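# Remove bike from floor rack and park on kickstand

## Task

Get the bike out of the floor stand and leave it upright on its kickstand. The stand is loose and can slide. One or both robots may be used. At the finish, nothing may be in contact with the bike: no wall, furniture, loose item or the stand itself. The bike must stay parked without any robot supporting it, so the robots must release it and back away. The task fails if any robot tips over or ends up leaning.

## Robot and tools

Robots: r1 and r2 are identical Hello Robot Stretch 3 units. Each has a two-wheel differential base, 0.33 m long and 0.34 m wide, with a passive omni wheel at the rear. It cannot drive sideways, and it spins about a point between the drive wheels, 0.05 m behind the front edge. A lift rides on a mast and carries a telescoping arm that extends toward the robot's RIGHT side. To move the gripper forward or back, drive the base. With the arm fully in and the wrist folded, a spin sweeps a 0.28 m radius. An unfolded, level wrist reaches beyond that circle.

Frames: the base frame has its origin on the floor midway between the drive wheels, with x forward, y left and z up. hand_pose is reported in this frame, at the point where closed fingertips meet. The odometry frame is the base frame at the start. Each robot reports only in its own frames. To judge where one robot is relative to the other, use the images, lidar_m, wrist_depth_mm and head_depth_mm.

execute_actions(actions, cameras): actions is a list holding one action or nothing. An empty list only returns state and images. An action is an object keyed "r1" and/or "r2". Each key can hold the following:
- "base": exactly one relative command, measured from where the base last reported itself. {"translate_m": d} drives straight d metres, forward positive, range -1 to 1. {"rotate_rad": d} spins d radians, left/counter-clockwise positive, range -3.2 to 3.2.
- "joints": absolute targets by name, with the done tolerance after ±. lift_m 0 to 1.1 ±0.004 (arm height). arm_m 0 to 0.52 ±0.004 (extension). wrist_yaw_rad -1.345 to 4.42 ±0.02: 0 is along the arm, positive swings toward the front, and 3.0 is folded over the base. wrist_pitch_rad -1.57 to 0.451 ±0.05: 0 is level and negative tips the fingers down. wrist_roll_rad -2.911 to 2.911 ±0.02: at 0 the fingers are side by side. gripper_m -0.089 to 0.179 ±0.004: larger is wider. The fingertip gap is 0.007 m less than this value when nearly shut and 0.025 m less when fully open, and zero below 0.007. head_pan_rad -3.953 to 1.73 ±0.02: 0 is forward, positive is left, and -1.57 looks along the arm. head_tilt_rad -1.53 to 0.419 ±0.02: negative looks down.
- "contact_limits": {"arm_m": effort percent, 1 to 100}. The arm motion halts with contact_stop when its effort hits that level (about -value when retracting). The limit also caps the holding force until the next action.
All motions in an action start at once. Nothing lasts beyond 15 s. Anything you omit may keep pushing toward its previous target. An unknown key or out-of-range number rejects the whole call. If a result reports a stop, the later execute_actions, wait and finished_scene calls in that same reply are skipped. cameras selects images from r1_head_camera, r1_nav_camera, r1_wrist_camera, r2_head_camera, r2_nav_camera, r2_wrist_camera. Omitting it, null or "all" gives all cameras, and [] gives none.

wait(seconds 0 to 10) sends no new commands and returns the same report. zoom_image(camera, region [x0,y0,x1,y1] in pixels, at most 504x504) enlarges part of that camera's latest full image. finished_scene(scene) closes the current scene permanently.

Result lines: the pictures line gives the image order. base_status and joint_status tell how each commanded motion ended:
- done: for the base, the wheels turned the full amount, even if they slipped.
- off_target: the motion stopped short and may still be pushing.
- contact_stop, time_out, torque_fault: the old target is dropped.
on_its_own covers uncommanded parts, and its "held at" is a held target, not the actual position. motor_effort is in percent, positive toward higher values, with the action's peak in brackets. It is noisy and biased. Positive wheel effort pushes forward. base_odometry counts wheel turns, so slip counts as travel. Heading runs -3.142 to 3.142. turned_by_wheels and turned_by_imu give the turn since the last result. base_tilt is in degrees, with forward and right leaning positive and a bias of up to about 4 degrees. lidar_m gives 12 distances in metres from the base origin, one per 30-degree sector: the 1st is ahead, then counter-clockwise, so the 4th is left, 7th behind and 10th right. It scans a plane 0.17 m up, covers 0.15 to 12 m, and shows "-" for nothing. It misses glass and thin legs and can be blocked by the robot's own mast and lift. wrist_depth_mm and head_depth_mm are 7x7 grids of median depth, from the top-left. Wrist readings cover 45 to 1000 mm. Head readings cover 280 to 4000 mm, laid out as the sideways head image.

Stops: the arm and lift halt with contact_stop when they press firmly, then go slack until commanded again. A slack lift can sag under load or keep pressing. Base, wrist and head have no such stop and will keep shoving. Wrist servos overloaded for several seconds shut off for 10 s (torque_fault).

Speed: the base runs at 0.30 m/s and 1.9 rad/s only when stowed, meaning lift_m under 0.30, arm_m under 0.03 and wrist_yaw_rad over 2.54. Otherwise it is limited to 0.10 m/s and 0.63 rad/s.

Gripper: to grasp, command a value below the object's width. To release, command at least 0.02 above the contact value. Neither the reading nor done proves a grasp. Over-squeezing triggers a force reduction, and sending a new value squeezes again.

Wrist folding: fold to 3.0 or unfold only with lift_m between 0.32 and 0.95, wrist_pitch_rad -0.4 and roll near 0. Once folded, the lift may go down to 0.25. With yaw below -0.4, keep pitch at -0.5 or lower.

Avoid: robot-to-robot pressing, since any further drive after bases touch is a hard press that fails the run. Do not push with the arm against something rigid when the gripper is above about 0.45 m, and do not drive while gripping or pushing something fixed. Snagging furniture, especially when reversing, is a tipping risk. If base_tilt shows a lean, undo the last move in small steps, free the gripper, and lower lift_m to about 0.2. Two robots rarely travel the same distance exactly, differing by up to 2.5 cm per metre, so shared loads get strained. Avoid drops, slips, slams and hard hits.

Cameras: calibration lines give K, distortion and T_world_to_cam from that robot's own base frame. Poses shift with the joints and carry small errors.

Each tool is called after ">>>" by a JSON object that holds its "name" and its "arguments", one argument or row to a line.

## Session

>>> {"name": "execute_actions", "arguments": {
  "actions": [],
  "cameras": ["r1_nav_camera","r2_nav_camera","r1_head_camera","r2_head_camera"]
}}

Scene clock: 0.00 s.
r1.base_odometry: x=+0.000 y=+0.000 heading=+0.000 (m, m, rad; r1's odometry frame)
r1.turned_by_wheels: +0.000 (rad since the last result)
r1.turned_by_imu: +0.000 (rad since the last result)
r1.base_tilt: forward=-2.0 right=-1.8 (deg)
r1.lidar_m: 2.73 2.04 2.78 1.20 0.92 0.90 0.95 1.35 3.09 3.27 3.95 3.85
r1.head_depth_mm: 1963 2932 3695 3723 3690 3575 2373 / 1972 2911 3860 3889 3840 3561 2389 / 1994 2959 - - - 3596 2411 / 1980 2993 - - - 3558 2403 / 2011 2930 - - - 3571 2391 / 1991 2998 - - - 3545 2367 / 2006 2964 - - - 3361 2320
r1.base_status: not commanded
r1.joint_positions: lift_m=+0.430 arm_m=+0.003 wrist_yaw_rad=+2.802 wrist_pitch_rad=-0.306 wrist_roll_rad=-0.016 gripper_m=+0.037 head_pan_rad=+0.017 head_tilt_rad=+0.010
r1.joint_status: not commanded
r1.motor_effort: left_wheel=+0 right_wheel=-1 lift_m=+36 arm_m=+0 wrist_yaw_rad=+0 wrist_pitch_rad=+6 wrist_roll_rad=+0 gripper_m=+0 head_pan_rad=+1 head_tilt_rad=+2 (%)
r1.hand_pose: x=+0.0578 y=+0.0756 z=+0.4689 quat_wxyz=(+0.225, +0.701, -0.010, +0.676) (m; r1's base frame)
r1.wrist_depth_mm: 895 - - - - - - / 884 - - - - - - / - - - - - - - / - - - - - - - / - 917 947 850 854 837 842 / 718 746 749 700 690 693 721 / 634 - 620 614 600 594 582
r2.base_odometry: x=+0.000 y=+0.000 heading=+0.000 (m, m, rad; r2's odometry frame)
r2.turned_by_wheels: +0.000 (rad since the last result)
r2.turned_by_imu: +0.000 (rad since the last result)
r2.base_tilt: forward=-0.4 right=+0.4 (deg)
r2.lidar_m: 0.82 0.70 0.69 0.78 1.29 1.98 2.23 3.71 4.10 1.78 6.89 1.51
r2.head_depth_mm: 1616 1616 1615 1624 1611 1620 1616 / 1331 1338 1340 1334 1342 1331 1330 / 1138 1138 1132 1136 1134 1132 1126 / 984 985 986 982 985 985 989 / 873 877 874 872 874 871 872 / 789 782 781 782 780 782 784 / 708 711 710 707 705 709 708
r2.base_status: not commanded
r2.joint_positions: lift_m=+0.411 arm_m=+0.002 wrist_yaw_rad=+2.992 wrist_pitch_rad=-0.485 wrist_roll_rad=+0.011 gripper_m=+0.037 head_pan_rad=-0.008 head_tilt_rad=-0.011
r2.joint_status: not commanded
r2.motor_effort: left_wheel=+0 right_wheel=+0 lift_m=+41 arm_m=-1 wrist_yaw_rad=+0 wrist_pitch_rad=+8 wrist_roll_rad=+0 gripper_m=-1 head_pan_rad=+0 head_tilt_rad=+2 (%)
r2.hand_pose: x=+0.0110 y=+0.0665 z=+0.4090 quat_wxyz=(+0.222, +0.701, +0.117, +0.668) (m; r2's base frame)
r2.wrist_depth_mm: - - 948 785 684 590 534 / - - - 879 733 640 567 / - - - 922 805 706 612 / 799 805 820 799 784 750 653 / 683 699 - 689 681 668 670 / 603 600 - 595 586 597 596 / 528 535 - 525 522 530 518
pictures: r1_head_camera (sideways: a quarter turn clockwise sets it upright), r1_nav_camera (sideways: a quarter turn counterclockwise sets it upright), r2_head_camera (sideways: a quarter turn clockwise sets it upright), r2_nav_camera (sideways: a quarter turn counterclockwise sets it upright)
camera_calibration (this result's frames):
r1_head_camera: T_world_to_cam=[[-0.0000701294, -0.0122385, -0.999925, 1.32313], [0.0248449, 0.999616, -0.0122365, 0.0188698], [0.999691, -0.0248438, 0.000233961, -0.0468388], [0, 0, 0, 1]] pos_world=[0.0464483, -0.00383315, 1.32327]
r1_nav_camera: T_world_to_cam=[[-0.0525927, -0.0490325, 0.997412, -1.2514], [0.0515544, -0.997595, -0.0463231, 0.112118], [0.997284, 0.0489847, 0.054994, -0.127616], [0, 0, 0, 1]] pos_world=[0.0556749, 0.0567408, 1.26037]
r2_head_camera: T_world_to_cam=[[-0.0530319, 0.0506116, -0.997309, 1.3163], [0.0198485, 0.998571, 0.0496202, -0.0606622], [0.998396, -0.0171636, -0.0539607, 0.025372], [0, 0, 0, 1]] pos_world=[0.0456784, -0.00560899, 1.31713]
r2_nav_camera: T_world_to_cam=[[0.0506179, 0.0371486, 0.998027, -1.26577], [0.0179224, -0.999181, 0.0362826, 0.00588426], [0.998557, 0.0160504, -0.0512423, 0.0175541], [0, 0, 0, 1]] pos_world=[0.0464364, 0.0526193, 1.26396]
Images, in order (width x height): r1_head_camera 896x504, r1_nav_camera 672x504, r2_head_camera 896x504, r2_nav_camera 672x504.

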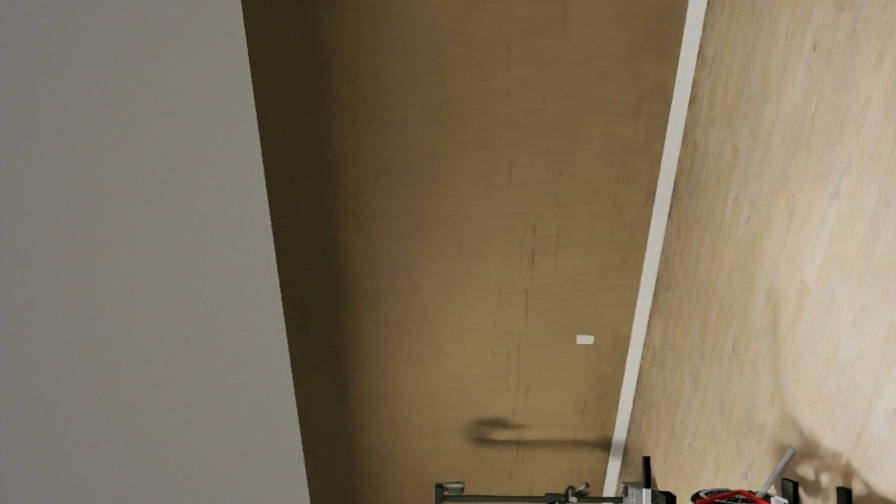

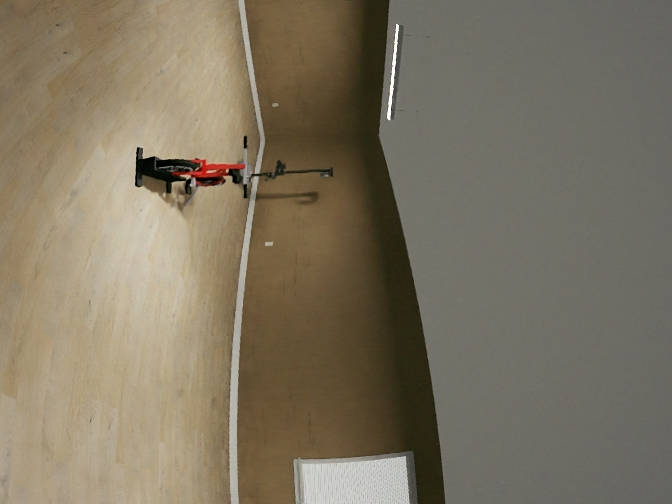

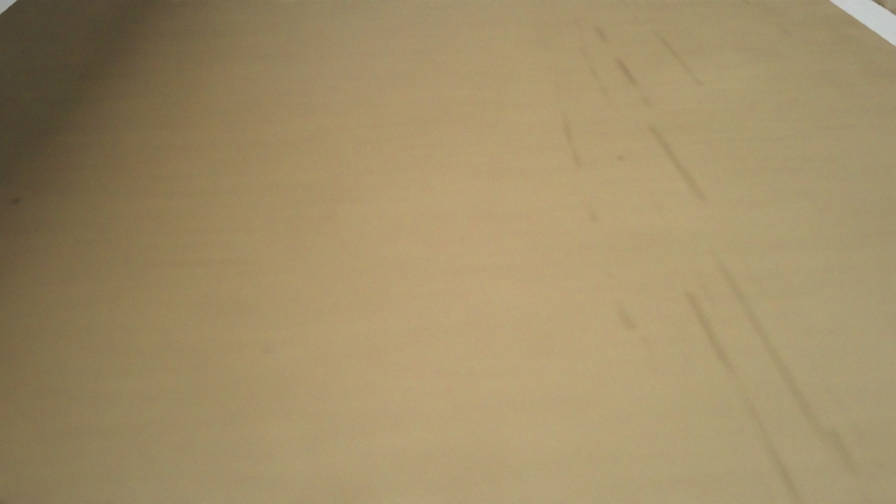

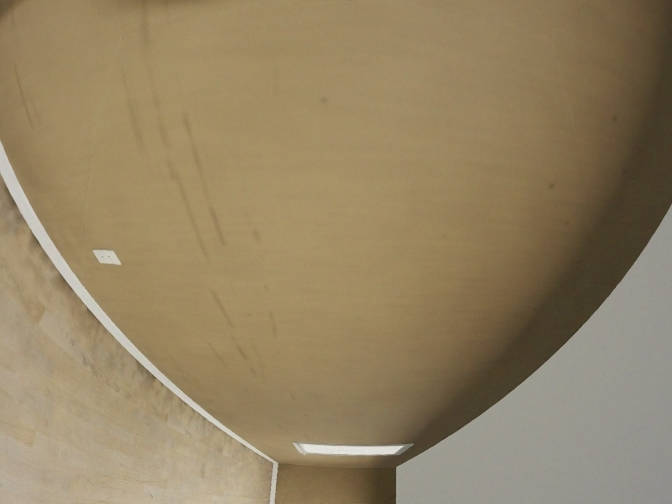

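>>> {"name": "execute_actions", "arguments": {
  "actions": [
    {"r1":{"joints":{"head_pan_rad":0.45,"head_tilt_rad":-0.4,"lift_m":0.28,"wrist_yaw_rad":3.0}},"r2":{"joints":{"head_pan_rad":1.57,"head_tilt_rad":-0.7}}}
  ],
  "cameras": ["r1_nav_camera","r2_nav_camera","r1_head_camera","r2_head_camera"]
}}

Scene clock: 7.40 s.
r1.base_odometry: x=+0.000 y=+0.000 heading=+0.000 (m, m, rad; r1's odometry frame)
r1.turned_by_wheels: +0.000 (rad since the last result)
r1.turned_by_imu: +0.001 (rad since the last result)
r1.base_tilt: forward=-2.0 right=-1.9 (deg)
r1.lidar_m: 2.73 2.04 2.78 1.20 0.92 0.89 0.95 1.36 3.08 3.27 3.91 3.85
r1.head_depth_mm: - - - 3328 2328 1797 1457 / - - - 3320 2333 1795 1455 / - - - 2955 2311 1784 1451 / - - - 3078 2254 1777 1437 / - - - 3212 2281 1780 1439 / - - - 3291 2300 1754 1433 / - - - 3199 2273 1741 1426
r1.base_status: not commanded
r1.joint_positions: lift_m=+0.280 arm_m=+0.003 wrist_yaw_rad=+2.997 wrist_pitch_rad=-0.306 wrist_roll_rad=-0.016 gripper_m=+0.037 head_pan_rad=+0.443 head_tilt_rad=-0.395
r1.joint_status: all done
r1.motor_effort: left_wheel=+0(0) right_wheel=-1(0) lift_m=+28(32) arm_m=+0(0) wrist_yaw_rad=+3(5) wrist_pitch_rad=+6(6) wrist_roll_rad=+0(0) gripper_m=+1(0) head_pan_rad=+3(27) head_tilt_rad=-3(28) (%)
r1.hand_pose: x=+0.0129 y=+0.0867 z=+0.3187 quat_wxyz=(+0.158, +0.699, +0.059, +0.695) (m; r1's base frame)
r1.wrist_depth_mm: 714 - - - - - - / 746 - - - - - - / 796 - - - - - - / 795 823 867 830 801 797 773 / 695 665 677 648 642 623 611 / 547 545 - 520 521 515 515 / 474 473 - - 445 444 438
r2.base_odometry: x=+0.000 y=+0.000 heading=+0.000 (m, m, rad; r2's odometry frame)
r2.turned_by_wheels: +0.000 (rad since the last result)
r2.turned_by_imu: +0.001 (rad since the last result)
r2.base_tilt: forward=-0.3 right=+0.5 (deg)
r2.lidar_m: 0.82 0.69 0.69 0.79 1.30 1.98 2.25 3.72 4.11 1.78 6.87 1.51
r2.head_depth_mm: 593 657 737 845 990 1185 1133 / 637 712 809 933 1115 1263 1136 / 689 774 896 1052 1283 1325 1141 / 748 860 1003 1201 1458 1327 1146 / 820 946 1136 1412 1572 1333 1170 / 909 1073 1307 1684 1590 1375 - / 1017 1236 1546 1912 1708 - 1119
r2.base_status: not commanded
r2.joint_positions: lift_m=+0.411 arm_m=+0.002 wrist_yaw_rad=+2.992 wrist_pitch_rad=-0.485 wrist_roll_rad=+0.011 gripper_m=+0.037 head_pan_rad=+1.563 head_tilt_rad=-0.691
r2.joint_status: all done
r2.motor_effort: left_wheel=+0(0) right_wheel=+0(0) lift_m=+41(41) arm_m=+0(0) wrist_yaw_rad=+0(0) wrist_pitch_rad=+8(8) wrist_roll_rad=+0(0) gripper_m=+0(1) head_pan_rad=+4(41) head_tilt_rad=-3(29) (%)
r2.hand_pose: x=+0.0110 y=+0.0665 z=+0.4090 quat_wxyz=(+0.222, +0.701, +0.117, +0.668) (m; r2's base frame)
r2.wrist_depth_mm: - - 938 779 690 600 530 / - - - 871 752 651 580 / - - - 907 805 701 614 / 807 803 785 821 801 745 660 / 697 701 - 704 694 678 670 / 591 602 - 595 597 598 591 / 520 542 - 525 524 526 526
pictures: r1_head_camera (sideways: a quarter turn clockwise sets it upright), r1_nav_camera (sideways: a quarter turn counterclockwise sets it upright), r2_head_camera (sideways: a quarter turn clockwise sets it upright), r2_nav_camera (sideways: a quarter turn counterclockwise sets it upright)
camera_calibration (this result's frames):
r1_head_camera: T_world_to_cam=[[-0.350296, -0.179666, -0.919246, 1.21972], [-0.397471, 0.917194, -0.0278015, 0.0416992], [0.848121, 0.355634, -0.392701, 0.46554], [0, 0, 0, 1]] pos_world=[0.0490028, 0.0153341, 1.3052]
r1_nav_camera: T_world_to_cam=[[0.330644, 0.10355, 0.938058, -1.17595], [0.439849, -0.896318, -0.0560941, 0.122443], [0.83499, 0.431151, -0.341908, 0.39002], [0, 0, 0, 1]] pos_world=[0.00929965, 0.0633596, 1.24333]
r2_head_camera: T_world_to_cam=[[-0.0555235, -0.668245, -0.741867, 0.982954], [-0.998349, 0.048091, 0.0314009, -0.0306943], [0.0146937, 0.742386, -0.669812, 0.83281], [0, 0, 0, 1]] pos_world=[0.0116964, 0.040064, 1.28801]
r2_nav_camera: T_world_to_cam=[[-0.0322265, 0.666947, 0.744408, -0.934278], [0.999309, 0.0352916, 0.0116423, 0.0319987], [-0.0185065, 0.744269, -0.667623, 0.825888], [0, 0, 0, 1]] pos_world=[-0.0468009, 0.00730211, 1.24649]
Images, in order (width x height): r1_head_camera 896x504, r1_nav_camera 672x504, r2_head_camera 896x504, r2_nav_camera 672x504.

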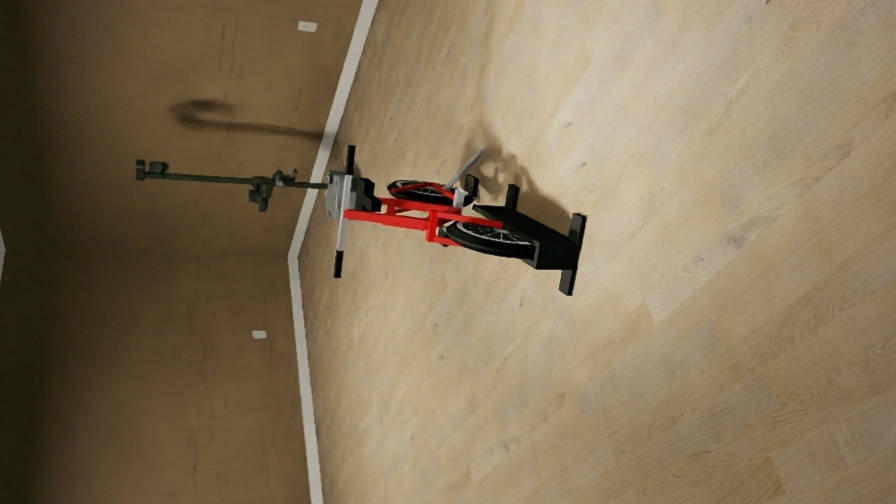

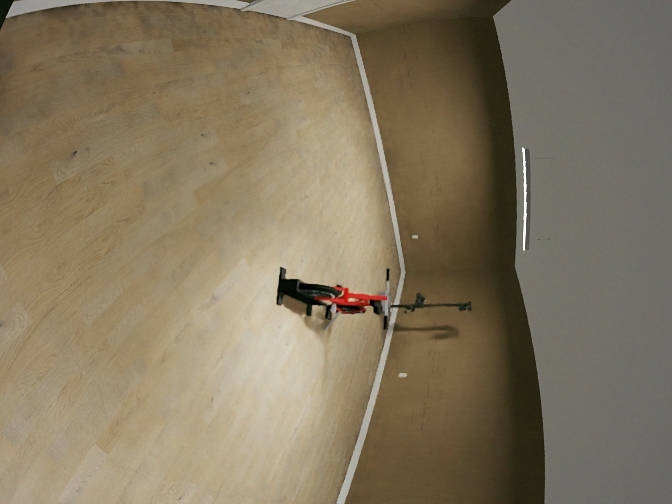

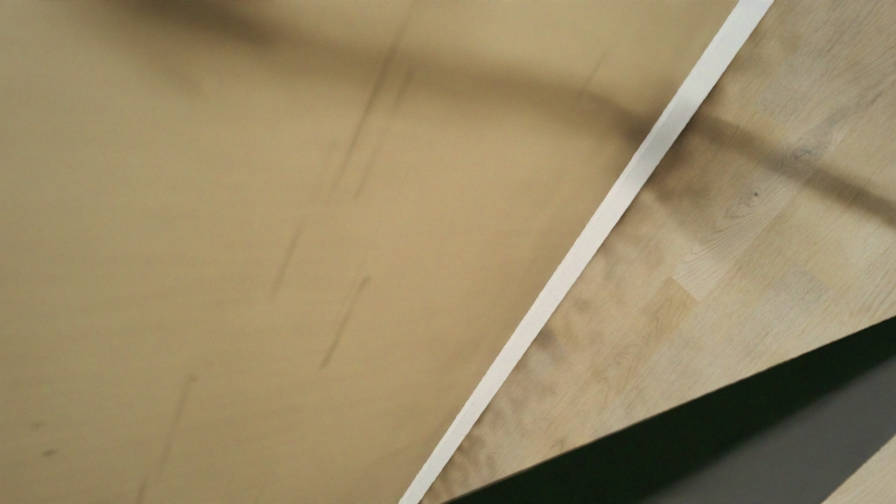

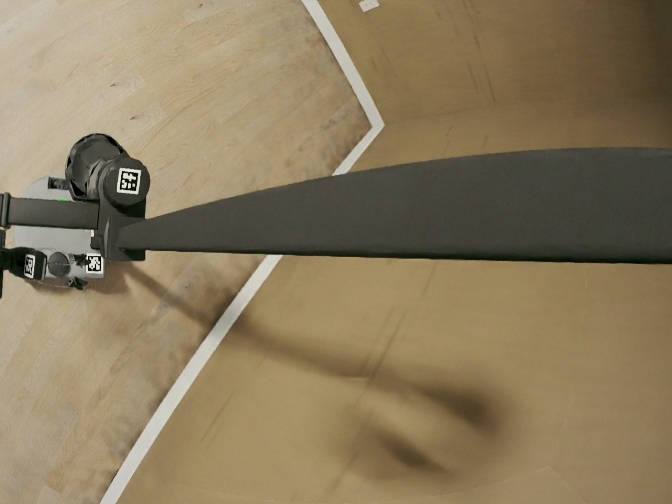

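>>> {"name": "zoom_image", "arguments": {
  "camera": "r1_head_camera",
  "region": [300,110,620,310]
}}

Region (300, 110, 620, 310) of r1_head_camera's 896x504 image, scaled by 1.575, with more detail than that image has; it fills the top 315 rows of this view, and the rest is white.

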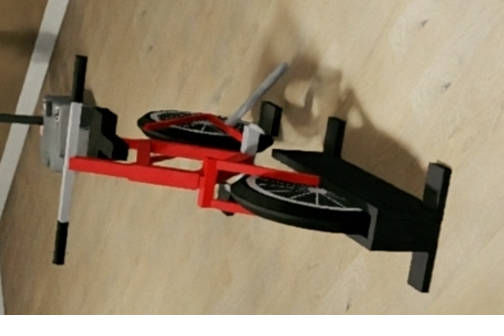

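>>> {"name": "execute_actions", "arguments": {
  "actions": [
    {"r1":{"base":{"rotate_rad":0.07}},"r2":{"joints":{"head_pan_rad":-1.8,"head_tilt_rad":-0.5}}}
  ],
  "cameras": ["r2_nav_camera"]
}}

>>> {"name": "execute_actions", "arguments": {
  "actions": [
    {"r1":{"base":{"translate_m":1.0}}}
  ],
  "cameras": []
}}

>>> {"name": "execute_actions", "arguments": {
  "actions": [
    {"r1":{"base":{"translate_m":1.0},"joints":{"head_pan_rad":1.0,"head_tilt_rad":-0.7}}}
  ],
  "cameras": ["r1_nav_camera","r1_head_camera"]
}}

Scene clock: 41.87 s.
r1.base_odometry: x=+0.000 y=+0.000 heading=+0.070 (m, m, rad; r1's odometry frame)
r1.turned_by_wheels: +0.070 (rad since the last result)
r1.turned_by_imu: +0.071 (rad since the last result)
r1.base_tilt: forward=-2.0 right=-1.8 (deg)
r1.lidar_m: 2.28 2.03 2.36 1.13 0.91 0.89 0.97 1.48 3.08 3.35 3.91 3.85
r1.head_depth_mm: - - - 3328 2324 1785 1449 / - - - 3108 2318 1800 1454 / - - - 2792 2241 1793 1453 / - - - 3315 2272 1769 1444 / - - - 3192 2294 1767 1448 / - - - 3218 2294 1768 1435 / - - - 3197 2274 1747 1428
r1.base_status: done
r1.joint_positions: lift_m=+0.280 arm_m=+0.003 wrist_yaw_rad=+2.997 wrist_pitch_rad=-0.306 wrist_roll_rad=-0.016 gripper_m=+0.037 head_pan_rad=+0.443 head_tilt_rad=-0.395
r1.joint_status: not commanded
r1.motor_effort: left_wheel=-2(10) right_wheel=+1(8) lift_m=+28(28) arm_m=+0(0) wrist_yaw_rad=+3(3) wrist_pitch_rad=+6(6) wrist_roll_rad=+0(0) gripper_m=+0(0) head_pan_rad=+4(3) head_tilt_rad=-3(3) (%)
r1.hand_pose: x=+0.0129 y=+0.0867 z=+0.3187 quat_wxyz=(+0.158, +0.699, +0.059, +0.695) (m; r1's base frame)
r1.wrist_depth_mm: 693 - - - - - - / 713 - - - - - - / 749 - - - - - - / 740 832 846 834 835 780 760 / 678 673 698 658 649 647 609 / 552 539 - 514 520 517 511 / 477 483 - - 450 445 432
r2.base_odometry: x=+0.000 y=+0.000 heading=+0.000 (m, m, rad; r2's odometry frame)
r2.turned_by_wheels: +0.000 (rad since the last result)
r2.turned_by_imu: +0.001 (rad since the last result)
r2.base_tilt: forward=-0.3 right=+0.5 (deg)
r2.lidar_m: 0.82 0.70 0.69 0.78 1.30 1.98 2.24 3.70 4.10 1.78 6.87 1.51
r2.head_depth_mm: 3441 3728 3779 2452 1829 1462 1225 / 3606 3990 3832 2487 1864 1485 1231 / 3835 - 3859 2527 1870 1486 1235 / - - 3921 2527 1889 1495 1243 / - - 3978 2567 1885 1507 1250 / - - - 2374 1914 1517 1245 / - - 3815 2504 1918 1527 1259
r2.base_status: not commanded
r2.joint_positions: lift_m=+0.411 arm_m=+0.002 wrist_yaw_rad=+2.992 wrist_pitch_rad=-0.485 wrist_roll_rad=+0.011 gripper_m=+0.037 head_pan_rad=-1.793 head_tilt_rad=-0.508
r2.joint_status: all done
r2.motor_effort: left_wheel=-1(0) right_wheel=+1(0) lift_m=+41(42) arm_m=+0(0) wrist_yaw_rad=+0(0) wrist_pitch_rad=+8(8) wrist_roll_rad=+0(0) gripper_m=-1(0) head_pan_rad=-3(42) head_tilt_rad=+3(13) (%)
r2.hand_pose: x=+0.0110 y=+0.0665 z=+0.4090 quat_wxyz=(+0.222, +0.701, +0.117, +0.668) (m; r2's base frame)
r2.wrist_depth_mm: - - 922 785 689 599 540 / - - - 878 736 650 564 / - - - 917 812 692 610 / 828 806 802 800 781 753 651 / 686 683 - 684 684 682 654 / 592 600 - 605 592 604 604 / 533 542 - 520 524 521 523
pictures: r2_nav_camera (sideways: a quarter turn counterclockwise sets it upright)
camera_calibration (this result's frames):
r2_nav_camera: T_world_to_cam=[[-0.0777494, -0.515178, 0.853549, -1.07628], [-0.983391, 0.180467, 0.0193481, 0.0340575], [-0.164005, -0.837868, -0.520653, 0.635578], [0, 0, 0, 1]] pos_world=[0.0540495, -0.0280928, 1.24892]
Images, in order (width x height): r2_nav_camera 672x504.

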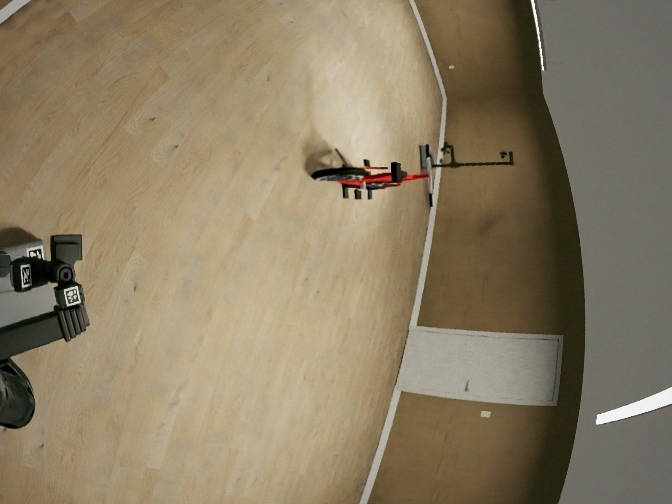

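Scene clock: 47.03 s.
r1.base_odometry: x=+0.998 y=+0.070 heading=+0.070 (m, m, rad; r1's odometry frame)
r1.turned_by_wheels: +0.000 (rad since the last result)
r1.turned_by_imu: -0.003 (rad since the last result)
r1.base_tilt: forward=-2.0 right=-1.8 (deg)
r1.lidar_m: 3.33 1.13 4.46 2.13 1.71 1.68 1.82 2.76 3.69 3.90 3.11 3.07
r1.head_depth_mm: 3537 3698 3814 3353 2333 1794 1463 / - - - 3349 2332 1806 1447 / - - - 3255 2331 1793 1449 / - - - 2906 2003 1770 1445 / - - - 3058 2025 1529 1409 / - - - 3232 2286 1758 1401 / - - - 3180 2256 1765 1424
r1.base_status: done
r1.joint_positions: lift_m=+0.280 arm_m=+0.003 wrist_yaw_rad=+2.998 wrist_pitch_rad=-0.306 wrist_roll_rad=-0.016 gripper_m=+0.037 head_pan_rad=+0.443 head_tilt_rad=-0.396
r1.joint_status: not commanded
r1.motor_effort: left_wheel=-2(9) right_wheel=+1(7) lift_m=+29(28) arm_m=+0(0) wrist_yaw_rad=+3(3) wrist_pitch_rad=+7(6) wrist_roll_rad=+0(0) gripper_m=+0(1) head_pan_rad=+3(4) head_tilt_rad=-3(3) (%)
r1.hand_pose: x=+0.0128 y=+0.0867 z=+0.3187 quat_wxyz=(+0.158, +0.699, +0.059, +0.695) (m; r1's base frame)
r1.wrist_depth_mm: - - - - - - - / - - - - - - - / - - - - - - 940 / 873 868 851 822 842 818 765 / 686 681 699 654 656 641 618 / 559 545 - 531 515 516 512 / 469 482 - - 450 431 442
r2.base_odometry: x=+0.000 y=+0.000 heading=+0.000 (m, m, rad; r2's odometry frame)
r2.turned_by_wheels: +0.000 (rad since the last result)
r2.turned_by_imu: +0.001 (rad since the last result)
r2.base_tilt: forward=-0.3 right=+0.5 (deg)
r2.lidar_m: 0.82 0.69 0.69 0.78 1.30 1.98 2.23 3.71 4.10 1.78 6.89 1.51
r2.head_depth_mm: 3420 3761 3747 2465 1837 1468 1230 / 3609 - 3868 2515 1845 1476 1232 / 3861 - 3836 2527 1864 1500 1236 / 3970 - 3943 2553 1879 1502 1235 / - - 3966 2584 1899 1506 1241 / - - - 2375 1912 1520 1253 / - - 3773 2503 1926 1519 1260
r2.base_status: not commanded
r2.joint_positions: lift_m=+0.411 arm_m=+0.002 wrist_yaw_rad=+2.992 wrist_pitch_rad=-0.485 wrist_roll_rad=+0.011 gripper_m=+0.037 head_pan_rad=-1.793 head_tilt_rad=-0.508
r2.joint_status: not commanded
r2.motor_effort: left_wheel=+0(0) right_wheel=+0(0) lift_m=+41(41) arm_m=+0(0) wrist_yaw_rad=+1(1) wrist_pitch_rad=+8(9) wrist_roll_rad=+0(1) gripper_m=+0(0) head_pan_rad=-4(4) head_tilt_rad=+3(3) (%)
r2.hand_pose: x=+0.0110 y=+0.0665 z=+0.4090 quat_wxyz=(+0.222, +0.701, +0.117, +0.668) (m; r2's base frame)
r2.wrist_depth_mm: - - 924 791 685 603 538 / - - - 860 726 631 566 / - - - 936 807 702 596 / 802 822 813 807 802 751 665 / 699 681 - 678 692 676 664 / 603 603 - 592 604 597 597 / 528 535 - 521 528 519 520
pictures: none
No camera images: the call's "cameras" was empty. Leave "cameras" out to get every camera's image.

Scene clock: 52.20 s.
r1.base_odometry: x=+1.995 y=+0.139 heading=+0.070 (m, m, rad; r1's odometry frame)
r1.turned_by_wheels: +0.000 (rad since the last result)
r1.turned_by_imu: -0.003 (rad since the last result)
r1.base_tilt: forward=-1.9 right=-1.8 (deg)
r1.lidar_m: 2.47 0.87 0.62 0.59 2.51 2.48 2.68 4.04 4.28 2.90 2.30 2.27
r1.head_depth_mm: 3833 3568 2619 2018 1645 1409 1219 / 3820 3551 2580 2000 1476 1369 1207 / 3838 3542 2556 1162 1319 1392 1208 / 3880 3485 2555 1982 1227 1255 1207 / 3839 3431 2505 1929 1118 1217 1206 / 3854 3411 2478 1891 1617 1049 1166 / 3907 3401 2461 1952 1609 1012 1088
r1.base_status: done
r1.joint_positions: lift_m=+0.280 arm_m=+0.003 wrist_yaw_rad=+2.998 wrist_pitch_rad=-0.306 wrist_roll_rad=-0.016 gripper_m=+0.037 head_pan_rad=+0.993 head_tilt_rad=-0.691
r1.joint_status: all done
r1.motor_effort: left_wheel=-1(10) right_wheel=+1(7) lift_m=+29(29) arm_m=+0(0) wrist_yaw_rad=+3(2) wrist_pitch_rad=+6(6) wrist_roll_rad=+0(0) gripper_m=+0(0) head_pan_rad=+2(31) head_tilt_rad=-5(24) (%)
r1.hand_pose: x=+0.0127 y=+0.0867 z=+0.3187 quat_wxyz=(+0.158, +0.699, +0.059, +0.695) (m; r1's base frame)
r1.wrist_depth_mm: - - - - 643 - 723 / - - - 620 652 806 744 / - - - 672 707 767 804 / 883 864 764 701 739 779 728 / 679 671 701 646 661 646 631 / 548 543 - 522 515 526 515 / 477 488 - - 438 437 432
r2.base_odometry: x=+0.000 y=+0.000 heading=+0.000 (m, m, rad; r2's odometry frame)
r2.turned_by_wheels: +0.000 (rad since the last result)
r2.turned_by_imu: +0.001 (rad since the last result)
r2.base_tilt: forward=-0.4 right=+0.5 (deg)
r2.lidar_m: 0.82 0.69 0.69 0.78 1.29 1.98 2.24 3.71 4.10 1.78 2.94 1.51
r2.head_depth_mm: 3417 3745 3746 2460 1836 1478 1220 / 3641 3927 3799 2475 1860 1469 1232 / 3805 - 3930 2528 1868 1491 1242 / - - 3980 2583 1885 1495 1240 / - - - 2578 1906 1500 1255 / - - - 2359 1915 1505 1254 / - - 3863 2487 1934 1519 1258
r2.base_status: not commanded
r2.joint_positions: lift_m=+0.411 arm_m=+0.002 wrist_yaw_rad=+2.992 wrist_pitch_rad=-0.485 wrist_roll_rad=+0.011 gripper_m=+0.037 head_pan_rad=-1.793 head_tilt_rad=-0.508
r2.joint_status: not commanded
r2.motor_effort: left_wheel=+0(0) right_wheel=+0(0) lift_m=+42(41) arm_m=+0(0) wrist_yaw_rad=+1(0) wrist_pitch_rad=+9(8) wrist_roll_rad=+0(0) gripper_m=+0(1) head_pan_rad=-3(3) head_tilt_rad=+3(3) (%)
r2.hand_pose: x=+0.0110 y=+0.0665 z=+0.4090 quat_wxyz=(+0.222, +0.701, +0.117, +0.668) (m; r2's base frame)
r2.wrist_depth_mm: - - 940 794 674 597 532 / - - - 855 740 642 569 / - - - 930 806 697 604 / 827 807 800 818 783 742 658 / 695 685 - 678 683 681 658 / 598 596 - 598 600 584 589 / 532 545 - 529 531 527 525
pictures: r1_head_camera (sideways: a quarter turn clockwise sets it upright), r1_nav_camera (sideways: a quarter turn counterclockwise sets it upright)
camera_calibration (this result's frames):
r1_head_camera: T_world_to_cam=[[-0.342155, -0.547047, -0.763983, 1.01721], [-0.823553, 0.566065, -0.0364949, 0.0556037], [0.452428, 0.616693, -0.644203, 0.795179], [0, 0, 0, 1]] pos_world=[0.034073, 0.0346025, 1.29142]
r1_nav_camera: T_world_to_cam=[[0.369399, 0.478338, 0.796704, -0.991819], [0.834236, -0.548396, -0.0575467, 0.121906], [0.409382, 0.685897, -0.601624, 0.730554], [0, 0, 0, 1]] pos_world=[-0.0343978, 0.0401925, 1.23672]
Images, in order (width x height): r1_head_camera 896x504, r1_nav_camera 672x504.

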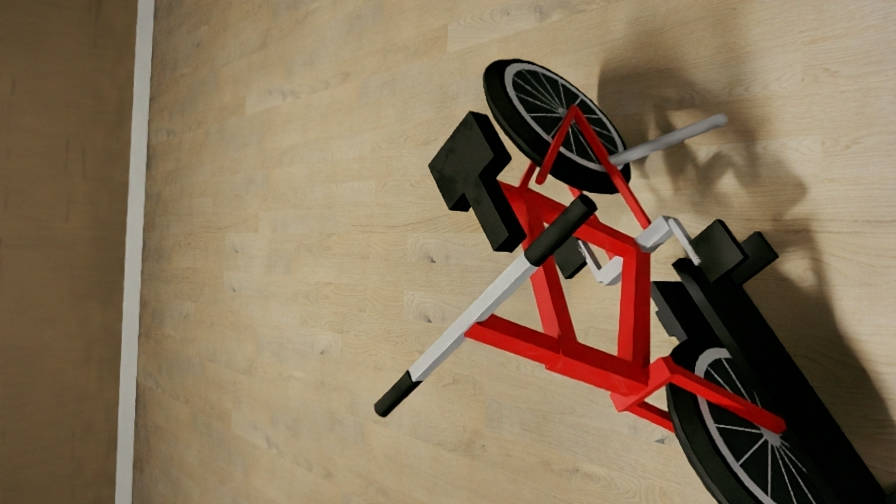

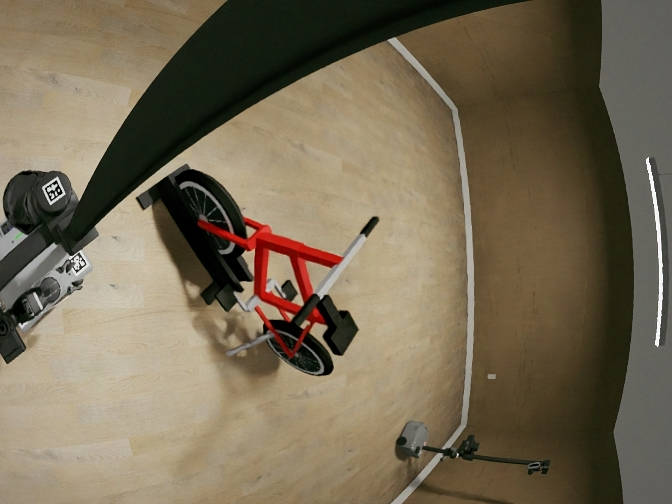

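>>> {"name": "execute_actions", "arguments": {
  "actions": [
    {"r1":{"base":{"translate_m":0.59}}}
  ],
  "cameras": []
}}

>>> {"name": "execute_actions", "arguments": {
  "actions": [
    {"r1":{"base":{"rotate_rad":-3.1416},"joints":{"head_pan_rad":-1.57,"head_tilt_rad":-0.79,"lift_m":0.33}}}
  ],
  "cameras": []
}}

>>> {"name": "execute_actions", "arguments": {
  "actions": [
    {"r1":{"joints":{"wrist_pitch_rad":-0.4,"wrist_yaw_rad":0.6}}}
  ],
  "cameras": []
}}

>>> {"name": "execute_actions", "arguments": {
  "actions": [
    {"r1":{"joints":{"wrist_pitch_rad":-0.02,"wrist_yaw_rad":0.0,"lift_m":0.275,"gripper_m":0.1}}}
  ],
  "cameras": ["r1_wrist_camera","r1_head_camera"]
}}

Scene clock: 79.93 s.
r1.base_odometry: x=+2.584 y=+0.181 heading=+0.070 (m, m, rad; r1's odometry frame)
r1.turned_by_wheels: +0.000 (rad since the last result)
r1.turned_by_imu: -0.001 (rad since the last result)
r1.base_tilt: forward=-1.8 right=-1.8 (deg)
r1.lidar_m: 1.96 2.38 0.64 0.54 0.74 0.83 3.18 4.70 4.61 2.30 1.83 1.81
r1.head_depth_mm: 3593 3581 2590 2039 1661 1406 1217 / 3513 3535 2586 2020 1648 1407 1212 / 3520 3510 2534 2017 1638 1397 1212 / 3503 3477 2580 1985 1634 1390 1205 / 3514 3517 2495 1959 1618 1234 1203 / 3525 3414 2512 1954 1615 1091 1196 / 3575 3367 2476 1945 1608 1046 1144
r1.base_status: done
r1.joint_positions: lift_m=+0.280 arm_m=+0.003 wrist_yaw_rad=+2.998 wrist_pitch_rad=-0.306 wrist_roll_rad=-0.016 gripper_m=+0.037 head_pan_rad=+0.993 head_tilt_rad=-0.692
r1.joint_status: not commanded
r1.motor_effort: left_wheel=+0(10) right_wheel=+0(7) lift_m=+28(29) arm_m=+1(0) wrist_yaw_rad=+3(2) wrist_pitch_rad=+6(6) wrist_roll_rad=+0(0) gripper_m=+0(0) head_pan_rad=+3(2) head_tilt_rad=-4(4) (%)
r1.hand_pose: x=+0.0127 y=+0.0867 z=+0.3187 quat_wxyz=(+0.158, +0.699, +0.059, +0.695) (m; r1's base frame)
r1.wrist_depth_mm: - - - - - - - / 538 - - 676 674 - - / 576 - 647 698 737 - - / 610 633 798 787 784 773 780 / 649 654 692 652 659 630 631 / 554 542 - 520 511 512 508 / 468 472 - - 441 436 440
r2.base_odometry: x=+0.000 y=+0.000 heading=+0.000 (m, m, rad; r2's odometry frame)
r2.turned_by_wheels: +0.000 (rad since the last result)
r2.turned_by_imu: +0.001 (rad since the last result)
r2.base_tilt: forward=-0.3 right=+0.4 (deg)
r2.lidar_m: 0.82 0.69 0.69 0.78 1.30 1.98 2.24 3.71 4.11 1.78 2.39 1.51
r2.head_depth_mm: 3382 3780 3760 2458 1839 1462 1226 / 3680 3978 3804 2506 1853 1486 1228 / 3823 - 3911 2492 1876 1492 1230 / - - 3943 2563 1893 1497 1249 / - - 3959 2579 1906 1498 1251 / - - - 2368 1905 1521 1255 / - - 3806 2516 1928 1526 1259
r2.base_status: not commanded
r2.joint_positions: lift_m=+0.411 arm_m=+0.002 wrist_yaw_rad=+2.992 wrist_pitch_rad=-0.485 wrist_roll_rad=+0.011 gripper_m=+0.037 head_pan_rad=-1.793 head_tilt_rad=-0.508
r2.joint_status: not commanded
r2.motor_effort: left_wheel=+0(0) right_wheel=+0(0) lift_m=+42(41) arm_m=+0(0) wrist_yaw_rad=+0(1) wrist_pitch_rad=+8(9) wrist_roll_rad=+1(0) gripper_m=+0(1) head_pan_rad=-4(3) head_tilt_rad=+3(3) (%)
r2.hand_pose: x=+0.0110 y=+0.0665 z=+0.4090 quat_wxyz=(+0.222, +0.701, +0.117, +0.668) (m; r2's base frame)
r2.wrist_depth_mm: - - 951 786 692 589 534 / - - - 862 743 644 566 / - - - 925 800 709 614 / 825 804 810 800 790 759 660 / 689 697 - 672 687 667 660 / 591 602 - 590 598 594 596 / 529 540 - 526 528 529 527
pictures: none
No camera images: the call's "cameras" was empty. Leave "cameras" out to get every camera's image.

Scene clock: 85.60 s.
r1.base_odometry: x=+2.584 y=+0.181 heading=-3.072 (m, m, rad; r1's odometry frame)
r1.turned_by_wheels: -3.142 (rad since the last result)
r1.turned_by_imu: -3.179 (rad since the last result)
r1.base_tilt: forward=-2.0 right=-1.9 (deg)
r1.lidar_m: 3.20 4.69 4.63 2.28 1.83 1.81 1.97 2.37 0.64 0.54 0.67 0.85
r1.head_depth_mm: 3579 2859 2254 1825 1557 1305 1183 / 3833 2846 2244 1809 1543 1265 1178 / - 2847 2218 1800 1089 1265 1172 / - 2772 2180 1805 990 1272 1152 / 3694 2790 2172 1789 1050 1251 1162 / 3466 2763 2176 1772 1462 1178 1153 / 3251 2709 2124 1727 934 1169 1150
r1.base_status: done
r1.joint_positions: lift_m=+0.330 arm_m=+0.003 wrist_yaw_rad=+2.998 wrist_pitch_rad=-0.307 wrist_roll_rad=-0.016 gripper_m=+0.037 head_pan_rad=-1.563 head_tilt_rad=-0.781
r1.joint_status: all done
r1.motor_effort: left_wheel=+3(13) right_wheel=-3(7) lift_m=+42(45) arm_m=+0(0) wrist_yaw_rad=+2(3) wrist_pitch_rad=+6(6) wrist_roll_rad=+0(0) gripper_m=+1(0) head_pan_rad=-2(34) head_tilt_rad=-5(17) (%)
r1.hand_pose: x=+0.0127 y=+0.0867 z=+0.3682 quat_wxyz=(+0.158, +0.699, +0.059, +0.695) (m; r1's base frame)
r1.wrist_depth_mm: - - - - - - - / - - - - - - - / - - - - - - - / - 980 936 927 892 887 865 / 766 758 788 730 716 705 669 / 611 616 - 583 570 572 566 / 528 513 - 527 501 494 482
r2.base_odometry: x=+0.000 y=+0.000 heading=+0.000 (m, m, rad; r2's odometry frame)
r2.turned_by_wheels: +0.000 (rad since the last result)
r2.turned_by_imu: +0.001 (rad since the last result)
r2.base_tilt: forward=-0.3 right=+0.4 (deg)
r2.lidar_m: 0.82 0.70 0.69 0.78 1.30 1.98 2.24 3.70 4.10 1.78 2.40 1.51
r2.head_depth_mm: 3489 3742 3738 2469 1846 1474 1225 / 3653 3963 3875 2482 1855 1490 1234 / 3795 - 3829 2536 1884 1494 1231 / - - 3940 2532 1874 1504 1249 / - - - 2577 1891 1503 1251 / - - - 2371 1924 1522 1250 / - - 3871 2512 1911 1529 1262
r2.base_status: not commanded
r2.joint_positions: lift_m=+0.411 arm_m=+0.002 wrist_yaw_rad=+2.992 wrist_pitch_rad=-0.485 wrist_roll_rad=+0.011 gripper_m=+0.037 head_pan_rad=-1.793 head_tilt_rad=-0.508
r2.joint_status: not commanded
r2.motor_effort: left_wheel=+0(0) right_wheel=+1(0) lift_m=+41(41) arm_m=+0(0) wrist_yaw_rad=-1(0) wrist_pitch_rad=+8(8) wrist_roll_rad=+0(0) gripper_m=-1(1) head_pan_rad=-4(4) head_tilt_rad=+3(3) (%)
r2.hand_pose: x=+0.0110 y=+0.0665 z=+0.4090 quat_wxyz=(+0.222, +0.701, +0.117, +0.668) (m; r2's base frame)
r2.wrist_depth_mm: - - 947 781 686 590 537 / - - - 875 732 636 565 / - - - 915 818 686 612 / 812 814 832 797 802 757 654 / 682 690 - 691 687 679 668 / 600 588 - 597 603 599 592 / 531 537 - 525 528 537 525
pictures: none
No camera images: the call's "cameras" was empty. Leave "cameras" out to get every camera's image.

Scene clock: 87.80 s.
r1.base_odometry: x=+2.584 y=+0.181 heading=-3.072 (m, m, rad; r1's odometry frame)
r1.turned_by_wheels: +0.000 (rad since the last result)
r1.turned_by_imu: +0.000 (rad since the last result)
r1.base_tilt: forward=-1.9 right=-1.9 (deg)
r1.lidar_m: 3.19 4.67 4.62 2.29 1.82 1.81 1.97 2.37 0.64 0.54 0.67 0.85
r1.head_depth_mm: 3559 2916 2239 1824 1555 1316 1179 / 3763 2844 2229 1829 1539 1259 1173 / - 2856 2183 1808 1087 1254 1180 / - 2784 2211 1803 985 1273 1151 / 3764 2760 2172 1787 1045 1255 1177 / 3468 2786 2165 1782 1447 1180 1168 / 3219 2680 2150 1723 935 1175 1150
r1.base_status: not commanded
r1.joint_positions: lift_m=+0.330 arm_m=+0.003 wrist_yaw_rad=+0.603 wrist_pitch_rad=-0.412 wrist_roll_rad=-0.016 gripper_m=+0.037 head_pan_rad=-1.563 head_tilt_rad=-0.781
r1.joint_status: all done
r1.motor_effort: left_wheel=+3(4) right_wheel=-2(2) lift_m=+42(42) arm_m=+0(0) wrist_yaw_rad=-3(3) wrist_pitch_rad=+4(7) wrist_roll_rad=+0(0) gripper_m=+1(1) head_pan_rad=-3(3) head_tilt_rad=-5(5) (%)
r1.hand_pose: x=+0.1062 y=-0.3333 z=+0.3437 quat_wxyz=(+0.709, +0.343, -0.612, +0.070) (m; r1's base frame)
r1.wrist_depth_mm: - - - 407 - - - / - - 535 474 - - 319 / - - 589 509 428 466 907 / 801 809 669 539 525 434 674 / 641 652 654 589 482 590 352 / 545 545 559 530 505 533 400 / 483 473 457 466 458 456 422
r2.base_odometry: x=+0.000 y=+0.000 heading=+0.000 (m, m, rad; r2's odometry frame)
r2.turned_by_wheels: +0.000 (rad since the last result)
r2.turned_by_imu: +0.000 (rad since the last result)
r2.base_tilt: forward=-0.4 right=+0.4 (deg)
r2.lidar_m: 0.82 0.69 0.69 0.79 1.30 1.98 2.23 3.71 4.09 1.78 2.40 1.51
r2.head_depth_mm: 3439 3732 3694 2479 1846 1470 1222 / 3618 3982 3814 2490 1872 1485 1232 / 3802 - 3859 2511 1874 1490 1230 / - - 3916 2541 1886 1505 1242 / - - 3989 2556 1901 1506 1246 / - - 3972 2350 1911 1505 1251 / - - 3827 2512 1921 1521 1257
r2.base_status: not commanded
r2.joint_positions: lift_m=+0.411 arm_m=+0.002 wrist_yaw_rad=+2.992 wrist_pitch_rad=-0.485 wrist_roll_rad=+0.011 gripper_m=+0.037 head_pan_rad=-1.793 head_tilt_rad=-0.508
r2.joint_status: not commanded
r2.motor_effort: left_wheel=+0(0) right_wheel=+0(1) lift_m=+41(41) arm_m=-1(0) wrist_yaw_rad=+0(0) wrist_pitch_rad=+8(8) wrist_roll_rad=+0(0) gripper_m=-1(1) head_pan_rad=-4(3) head_tilt_rad=+3(3) (%)
r2.hand_pose: x=+0.0110 y=+0.0665 z=+0.4090 quat_wxyz=(+0.222, +0.701, +0.117, +0.668) (m; r2's base frame)
r2.wrist_depth_mm: - - 930 786 681 596 534 / - - - 864 734 640 586 / - - - 906 801 701 611 / 815 805 804 811 785 743 650 / 698 683 - 677 692 669 667 / 602 602 - 597 593 595 596 / 527 538 - 536 523 526 514
pictures: none
No camera images: the call's "cameras" was empty. Leave "cameras" out to get every camera's image.

Scene clock: 89.13 s.
r1.base_odometry: x=+2.584 y=+0.181 heading=-3.072 (m, m, rad; r1's odometry frame)
r1.turned_by_wheels: +0.000 (rad since the last result)
r1.turned_by_imu: +0.000 (rad since the last result)
r1.base_tilt: forward=-2.0 right=-1.9 (deg)
r1.lidar_m: 3.21 4.71 4.62 2.28 1.83 1.81 1.97 2.37 0.64 0.54 0.67 0.85
r1.head_depth_mm: 3642 2897 2216 1836 1543 1313 1183 / 3788 2838 2209 1825 1542 1253 1173 / - 2828 2195 1814 1089 1253 1173 / - 2825 2184 1809 989 1273 1175 / 3676 2792 2171 1781 1053 1250 1164 / 3444 2789 2151 1784 1443 1184 1156 / 3303 2777 2141 1702 933 1187 1151
r1.base_status: not commanded
r1.joint_positions: lift_m=+0.275 arm_m=+0.003 wrist_yaw_rad=+0.003 wrist_pitch_rad=-0.047 wrist_roll_rad=-0.016 gripper_m=+0.100 head_pan_rad=-1.563 head_tilt_rad=-0.781
r1.joint_status: all done
r1.motor_effort: left_wheel=+2(3) right_wheel=-3(2) lift_m=+28(38) arm_m=+0(0) wrist_yaw_rad=-3(3) wrist_pitch_rad=+11(11) wrist_roll_rad=+0(0) gripper_m=-1(81) head_pan_rad=-2(3) head_tilt_rad=-5(5) (%)
r1.hand_pose: x=-0.0206 y=-0.4027 z=+0.3778 quat_wxyz=(+0.713, +0.018, -0.701, -0.016) (m; r1's base frame)
r1.wrist_depth_mm: 330 - - 332 309 - - / 353 - 353 - - - - / 359 - - - - - - / 379 392 - - - 380 389 / 383 945 - 551 408 401 404 / 399 424 409 467 397 417 419 / 403 400 360 623 433 438 488
r2.base_odometry: x=+0.000 y=+0.000 heading=+0.000 (m, m, rad; r2's odometry frame)
r2.turned_by_wheels: +0.000 (rad since the last result)
r2.turned_by_imu: +0.000 (rad since the last result)
r2.base_tilt: forward=-0.4 right=+0.5 (deg)
r2.lidar_m: 0.82 0.70 0.69 0.78 1.30 1.98 2.24 3.72 4.10 1.79 2.40 1.51
r2.head_depth_mm: 3433 3779 3764 2483 1844 1476 1221 / 3639 - 3853 2493 1861 1480 1233 / 3774 - 3889 2528 1868 1477 1237 / - - 3981 2547 1882 1500 1240 / - - 3980 2582 1887 1509 1249 / - - - 2360 1912 1513 1252 / - - 3821 2495 1933 1523 1256
r2.base_status: not commanded
r2.joint_positions: lift_m=+0.411 arm_m=+0.002 wrist_yaw_rad=+2.992 wrist_pitch_rad=-0.485 wrist_roll_rad=+0.011 gripper_m=+0.037 head_pan_rad=-1.793 head_tilt_rad=-0.508
r2.joint_status: not commanded
r2.motor_effort: left_wheel=+0(0) right_wheel=+0(1) lift_m=+42(42) arm_m=+0(1) wrist_yaw_rad=+0(1) wrist_pitch_rad=+8(8) wrist_roll_rad=+0(0) gripper_m=-1(0) head_pan_rad=-4(4) head_tilt_rad=+3(3) (%)
r2.hand_pose: x=+0.0110 y=+0.0665 z=+0.4090 quat_wxyz=(+0.222, +0.701, +0.117, +0.668) (m; r2's base frame)
r2.wrist_depth_mm: - - 925 781 678 592 524 / - - - 869 727 652 572 / - - - 912 789 701 608 / 805 810 812 791 798 752 663 / 705 693 - 680 684 678 668 / 602 596 - 599 604 589 587 / 528 541 - 533 528 523 524
pictures: r1_head_camera (sideways: a quarter turn clockwise sets it upright), r1_wrist_camera
camera_calibration (this result's frames):
r1_head_camera: T_world_to_cam=[[-0.0176954, 0.710505, -0.70347, 0.936361], [0.99917, -0.0132461, -0.0385122, 0.047107], [-0.0366813, -0.703567, -0.709681, 0.883329], [0, 0, 0, 1]] pos_world=[0.00190306, -0.0431833, 1.2874]
r1_wrist_camera: T_world_to_cam=[[-0.999778, 0.00484946, -0.0204917, -0.0064613], [0.021053, 0.250639, -0.967852, 0.498444], [0.000442461, -0.968068, -0.250686, -0.123873], [0, 0, 0, 1]] pos_world=[-0.0168988, -0.244815, 0.451234]
Images, in order (width x height): r1_head_camera 896x504, r1_wrist_camera 644x364.

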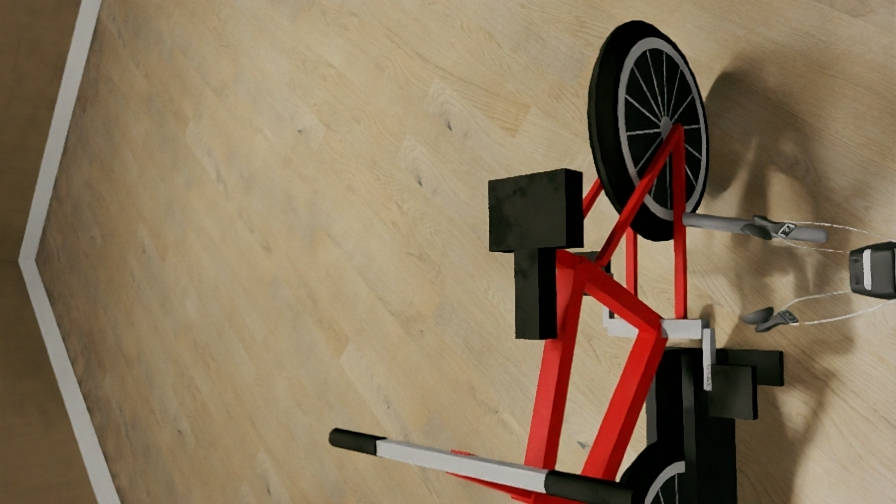

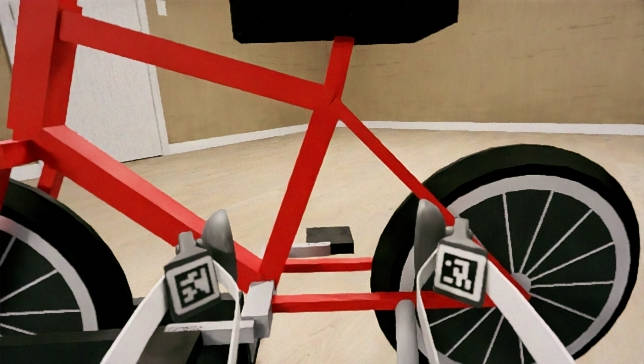

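>>> {"name": "execute_actions", "arguments": {
  "actions": [
    {"r1":{"joints":{"arm_m":0.17}}}
  ],
  "cameras": ["r1_wrist_camera"]
}}

Scene clock: 98.80 s.
r1.base_odometry: x=+2.584 y=+0.181 heading=-3.072 (m, m, rad; r1's odometry frame)
r1.turned_by_wheels: +0.000 (rad since the last result)
r1.turned_by_imu: +0.001 (rad since the last result)
r1.base_tilt: forward=-2.0 right=-1.8 (deg)
r1.lidar_m: 3.19 4.67 4.65 2.28 1.83 1.82 1.97 2.38 0.64 0.54 0.66 0.85
r1.head_depth_mm: 3640 2858 2235 1829 1545 1307 1181 / 3834 2844 2212 1818 1541 1254 1177 / - 2841 2215 1808 1087 1256 1176 / - 2809 2204 1801 985 1267 1116 / 3667 2797 2173 1780 1050 1245 1160 / 3457 2765 2163 1771 1438 1181 1159 / 3240 2760 2163 1714 935 1177 1149
r1.base_status: not commanded
r1.joint_positions: lift_m=+0.275 arm_m=+0.170 wrist_yaw_rad=+0.002 wrist_pitch_rad=-0.046 wrist_roll_rad=-0.016 gripper_m=+0.100 head_pan_rad=-1.563 head_tilt_rad=-0.781
r1.joint_status: all done
r1.motor_effort: left_wheel=+3(3) right_wheel=-3(3) lift_m=+28(28) arm_m=+2(4) wrist_yaw_rad=-2(3) wrist_pitch_rad=+10(11) wrist_roll_rad=+0(0) gripper_m=+1(0) head_pan_rad=-2(3) head_tilt_rad=-5(5) (%)
r1.hand_pose: x=-0.0209 y=-0.5695 z=+0.3780 quat_wxyz=(+0.713, +0.018, -0.701, -0.016) (m; r1's base frame)
r1.wrist_depth_mm: 182 185 - - - - - / - - 191 198 - - - / - - - 205 - - - / - - - 216 - - - / - - - 863 - 235 225 / 229 781 479 380 733 202 230 / 581 243 266 325 291 242 239
r2.base_odometry: x=+0.000 y=+0.000 heading=+0.000 (m, m, rad; r2's odometry frame)
r2.turned_by_wheels: +0.000 (rad since the last result)
r2.turned_by_imu: +0.001 (rad since the last result)
r2.base_tilt: forward=-0.4 right=+0.4 (deg)
r2.lidar_m: 0.82 0.69 0.69 0.79 1.30 1.98 2.24 3.72 4.10 1.78 2.40 1.51
r2.head_depth_mm: 3470 3805 3743 2451 1834 1467 1223 / 3633 3954 3820 2520 1854 1482 1231 / 3799 - 3882 2519 1867 1490 1238 / - - 3948 2553 1881 1496 1252 / - - 3985 2581 1900 1505 1245 / - - 3999 2349 1901 1515 1257 / - - 3841 2509 1938 1515 1259
r2.base_status: not commanded
r2.joint_positions: lift_m=+0.411 arm_m=+0.002 wrist_yaw_rad=+2.992 wrist_pitch_rad=-0.485 wrist_roll_rad=+0.011 gripper_m=+0.037 head_pan_rad=-1.793 head_tilt_rad=-0.508
r2.joint_status: not commanded
r2.motor_effort: left_wheel=+0(1) right_wheel=+1(1) lift_m=+41(41) arm_m=-1(0) wrist_yaw_rad=+0(0) wrist_pitch_rad=+8(8) wrist_roll_rad=+0(0) gripper_m=-1(1) head_pan_rad=-4(3) head_tilt_rad=+4(3) (%)
r2.hand_pose: x=+0.0110 y=+0.0665 z=+0.4090 quat_wxyz=(+0.222, +0.701, +0.117, +0.668) (m; r2's base frame)
r2.wrist_depth_mm: - - 967 791 682 595 532 / - - - 868 733 640 570 / - - - 916 813 698 611 / 805 819 819 798 792 742 649 / 678 682 - 693 674 684 683 / 600 596 - 595 596 599 590 / 527 535 - 522 530 525 527
pictures: r1_wrist_camera
camera_calibration (this result's frames):
r1_wrist_camera: T_world_to_cam=[[-0.999772, 0.00600661, -0.0205, -0.00528506], [0.0213505, 0.24963, -0.968106, 0.540029], [-0.000697632, -0.968323, -0.249701, -0.285798], [0, 0, 0, 1]] pos_world=[-0.0170131, -0.411521, 0.451333]
Images, in order (width x height): r1_wrist_camera 644x364.

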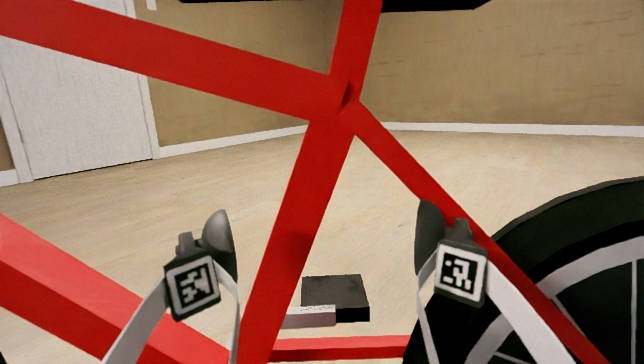

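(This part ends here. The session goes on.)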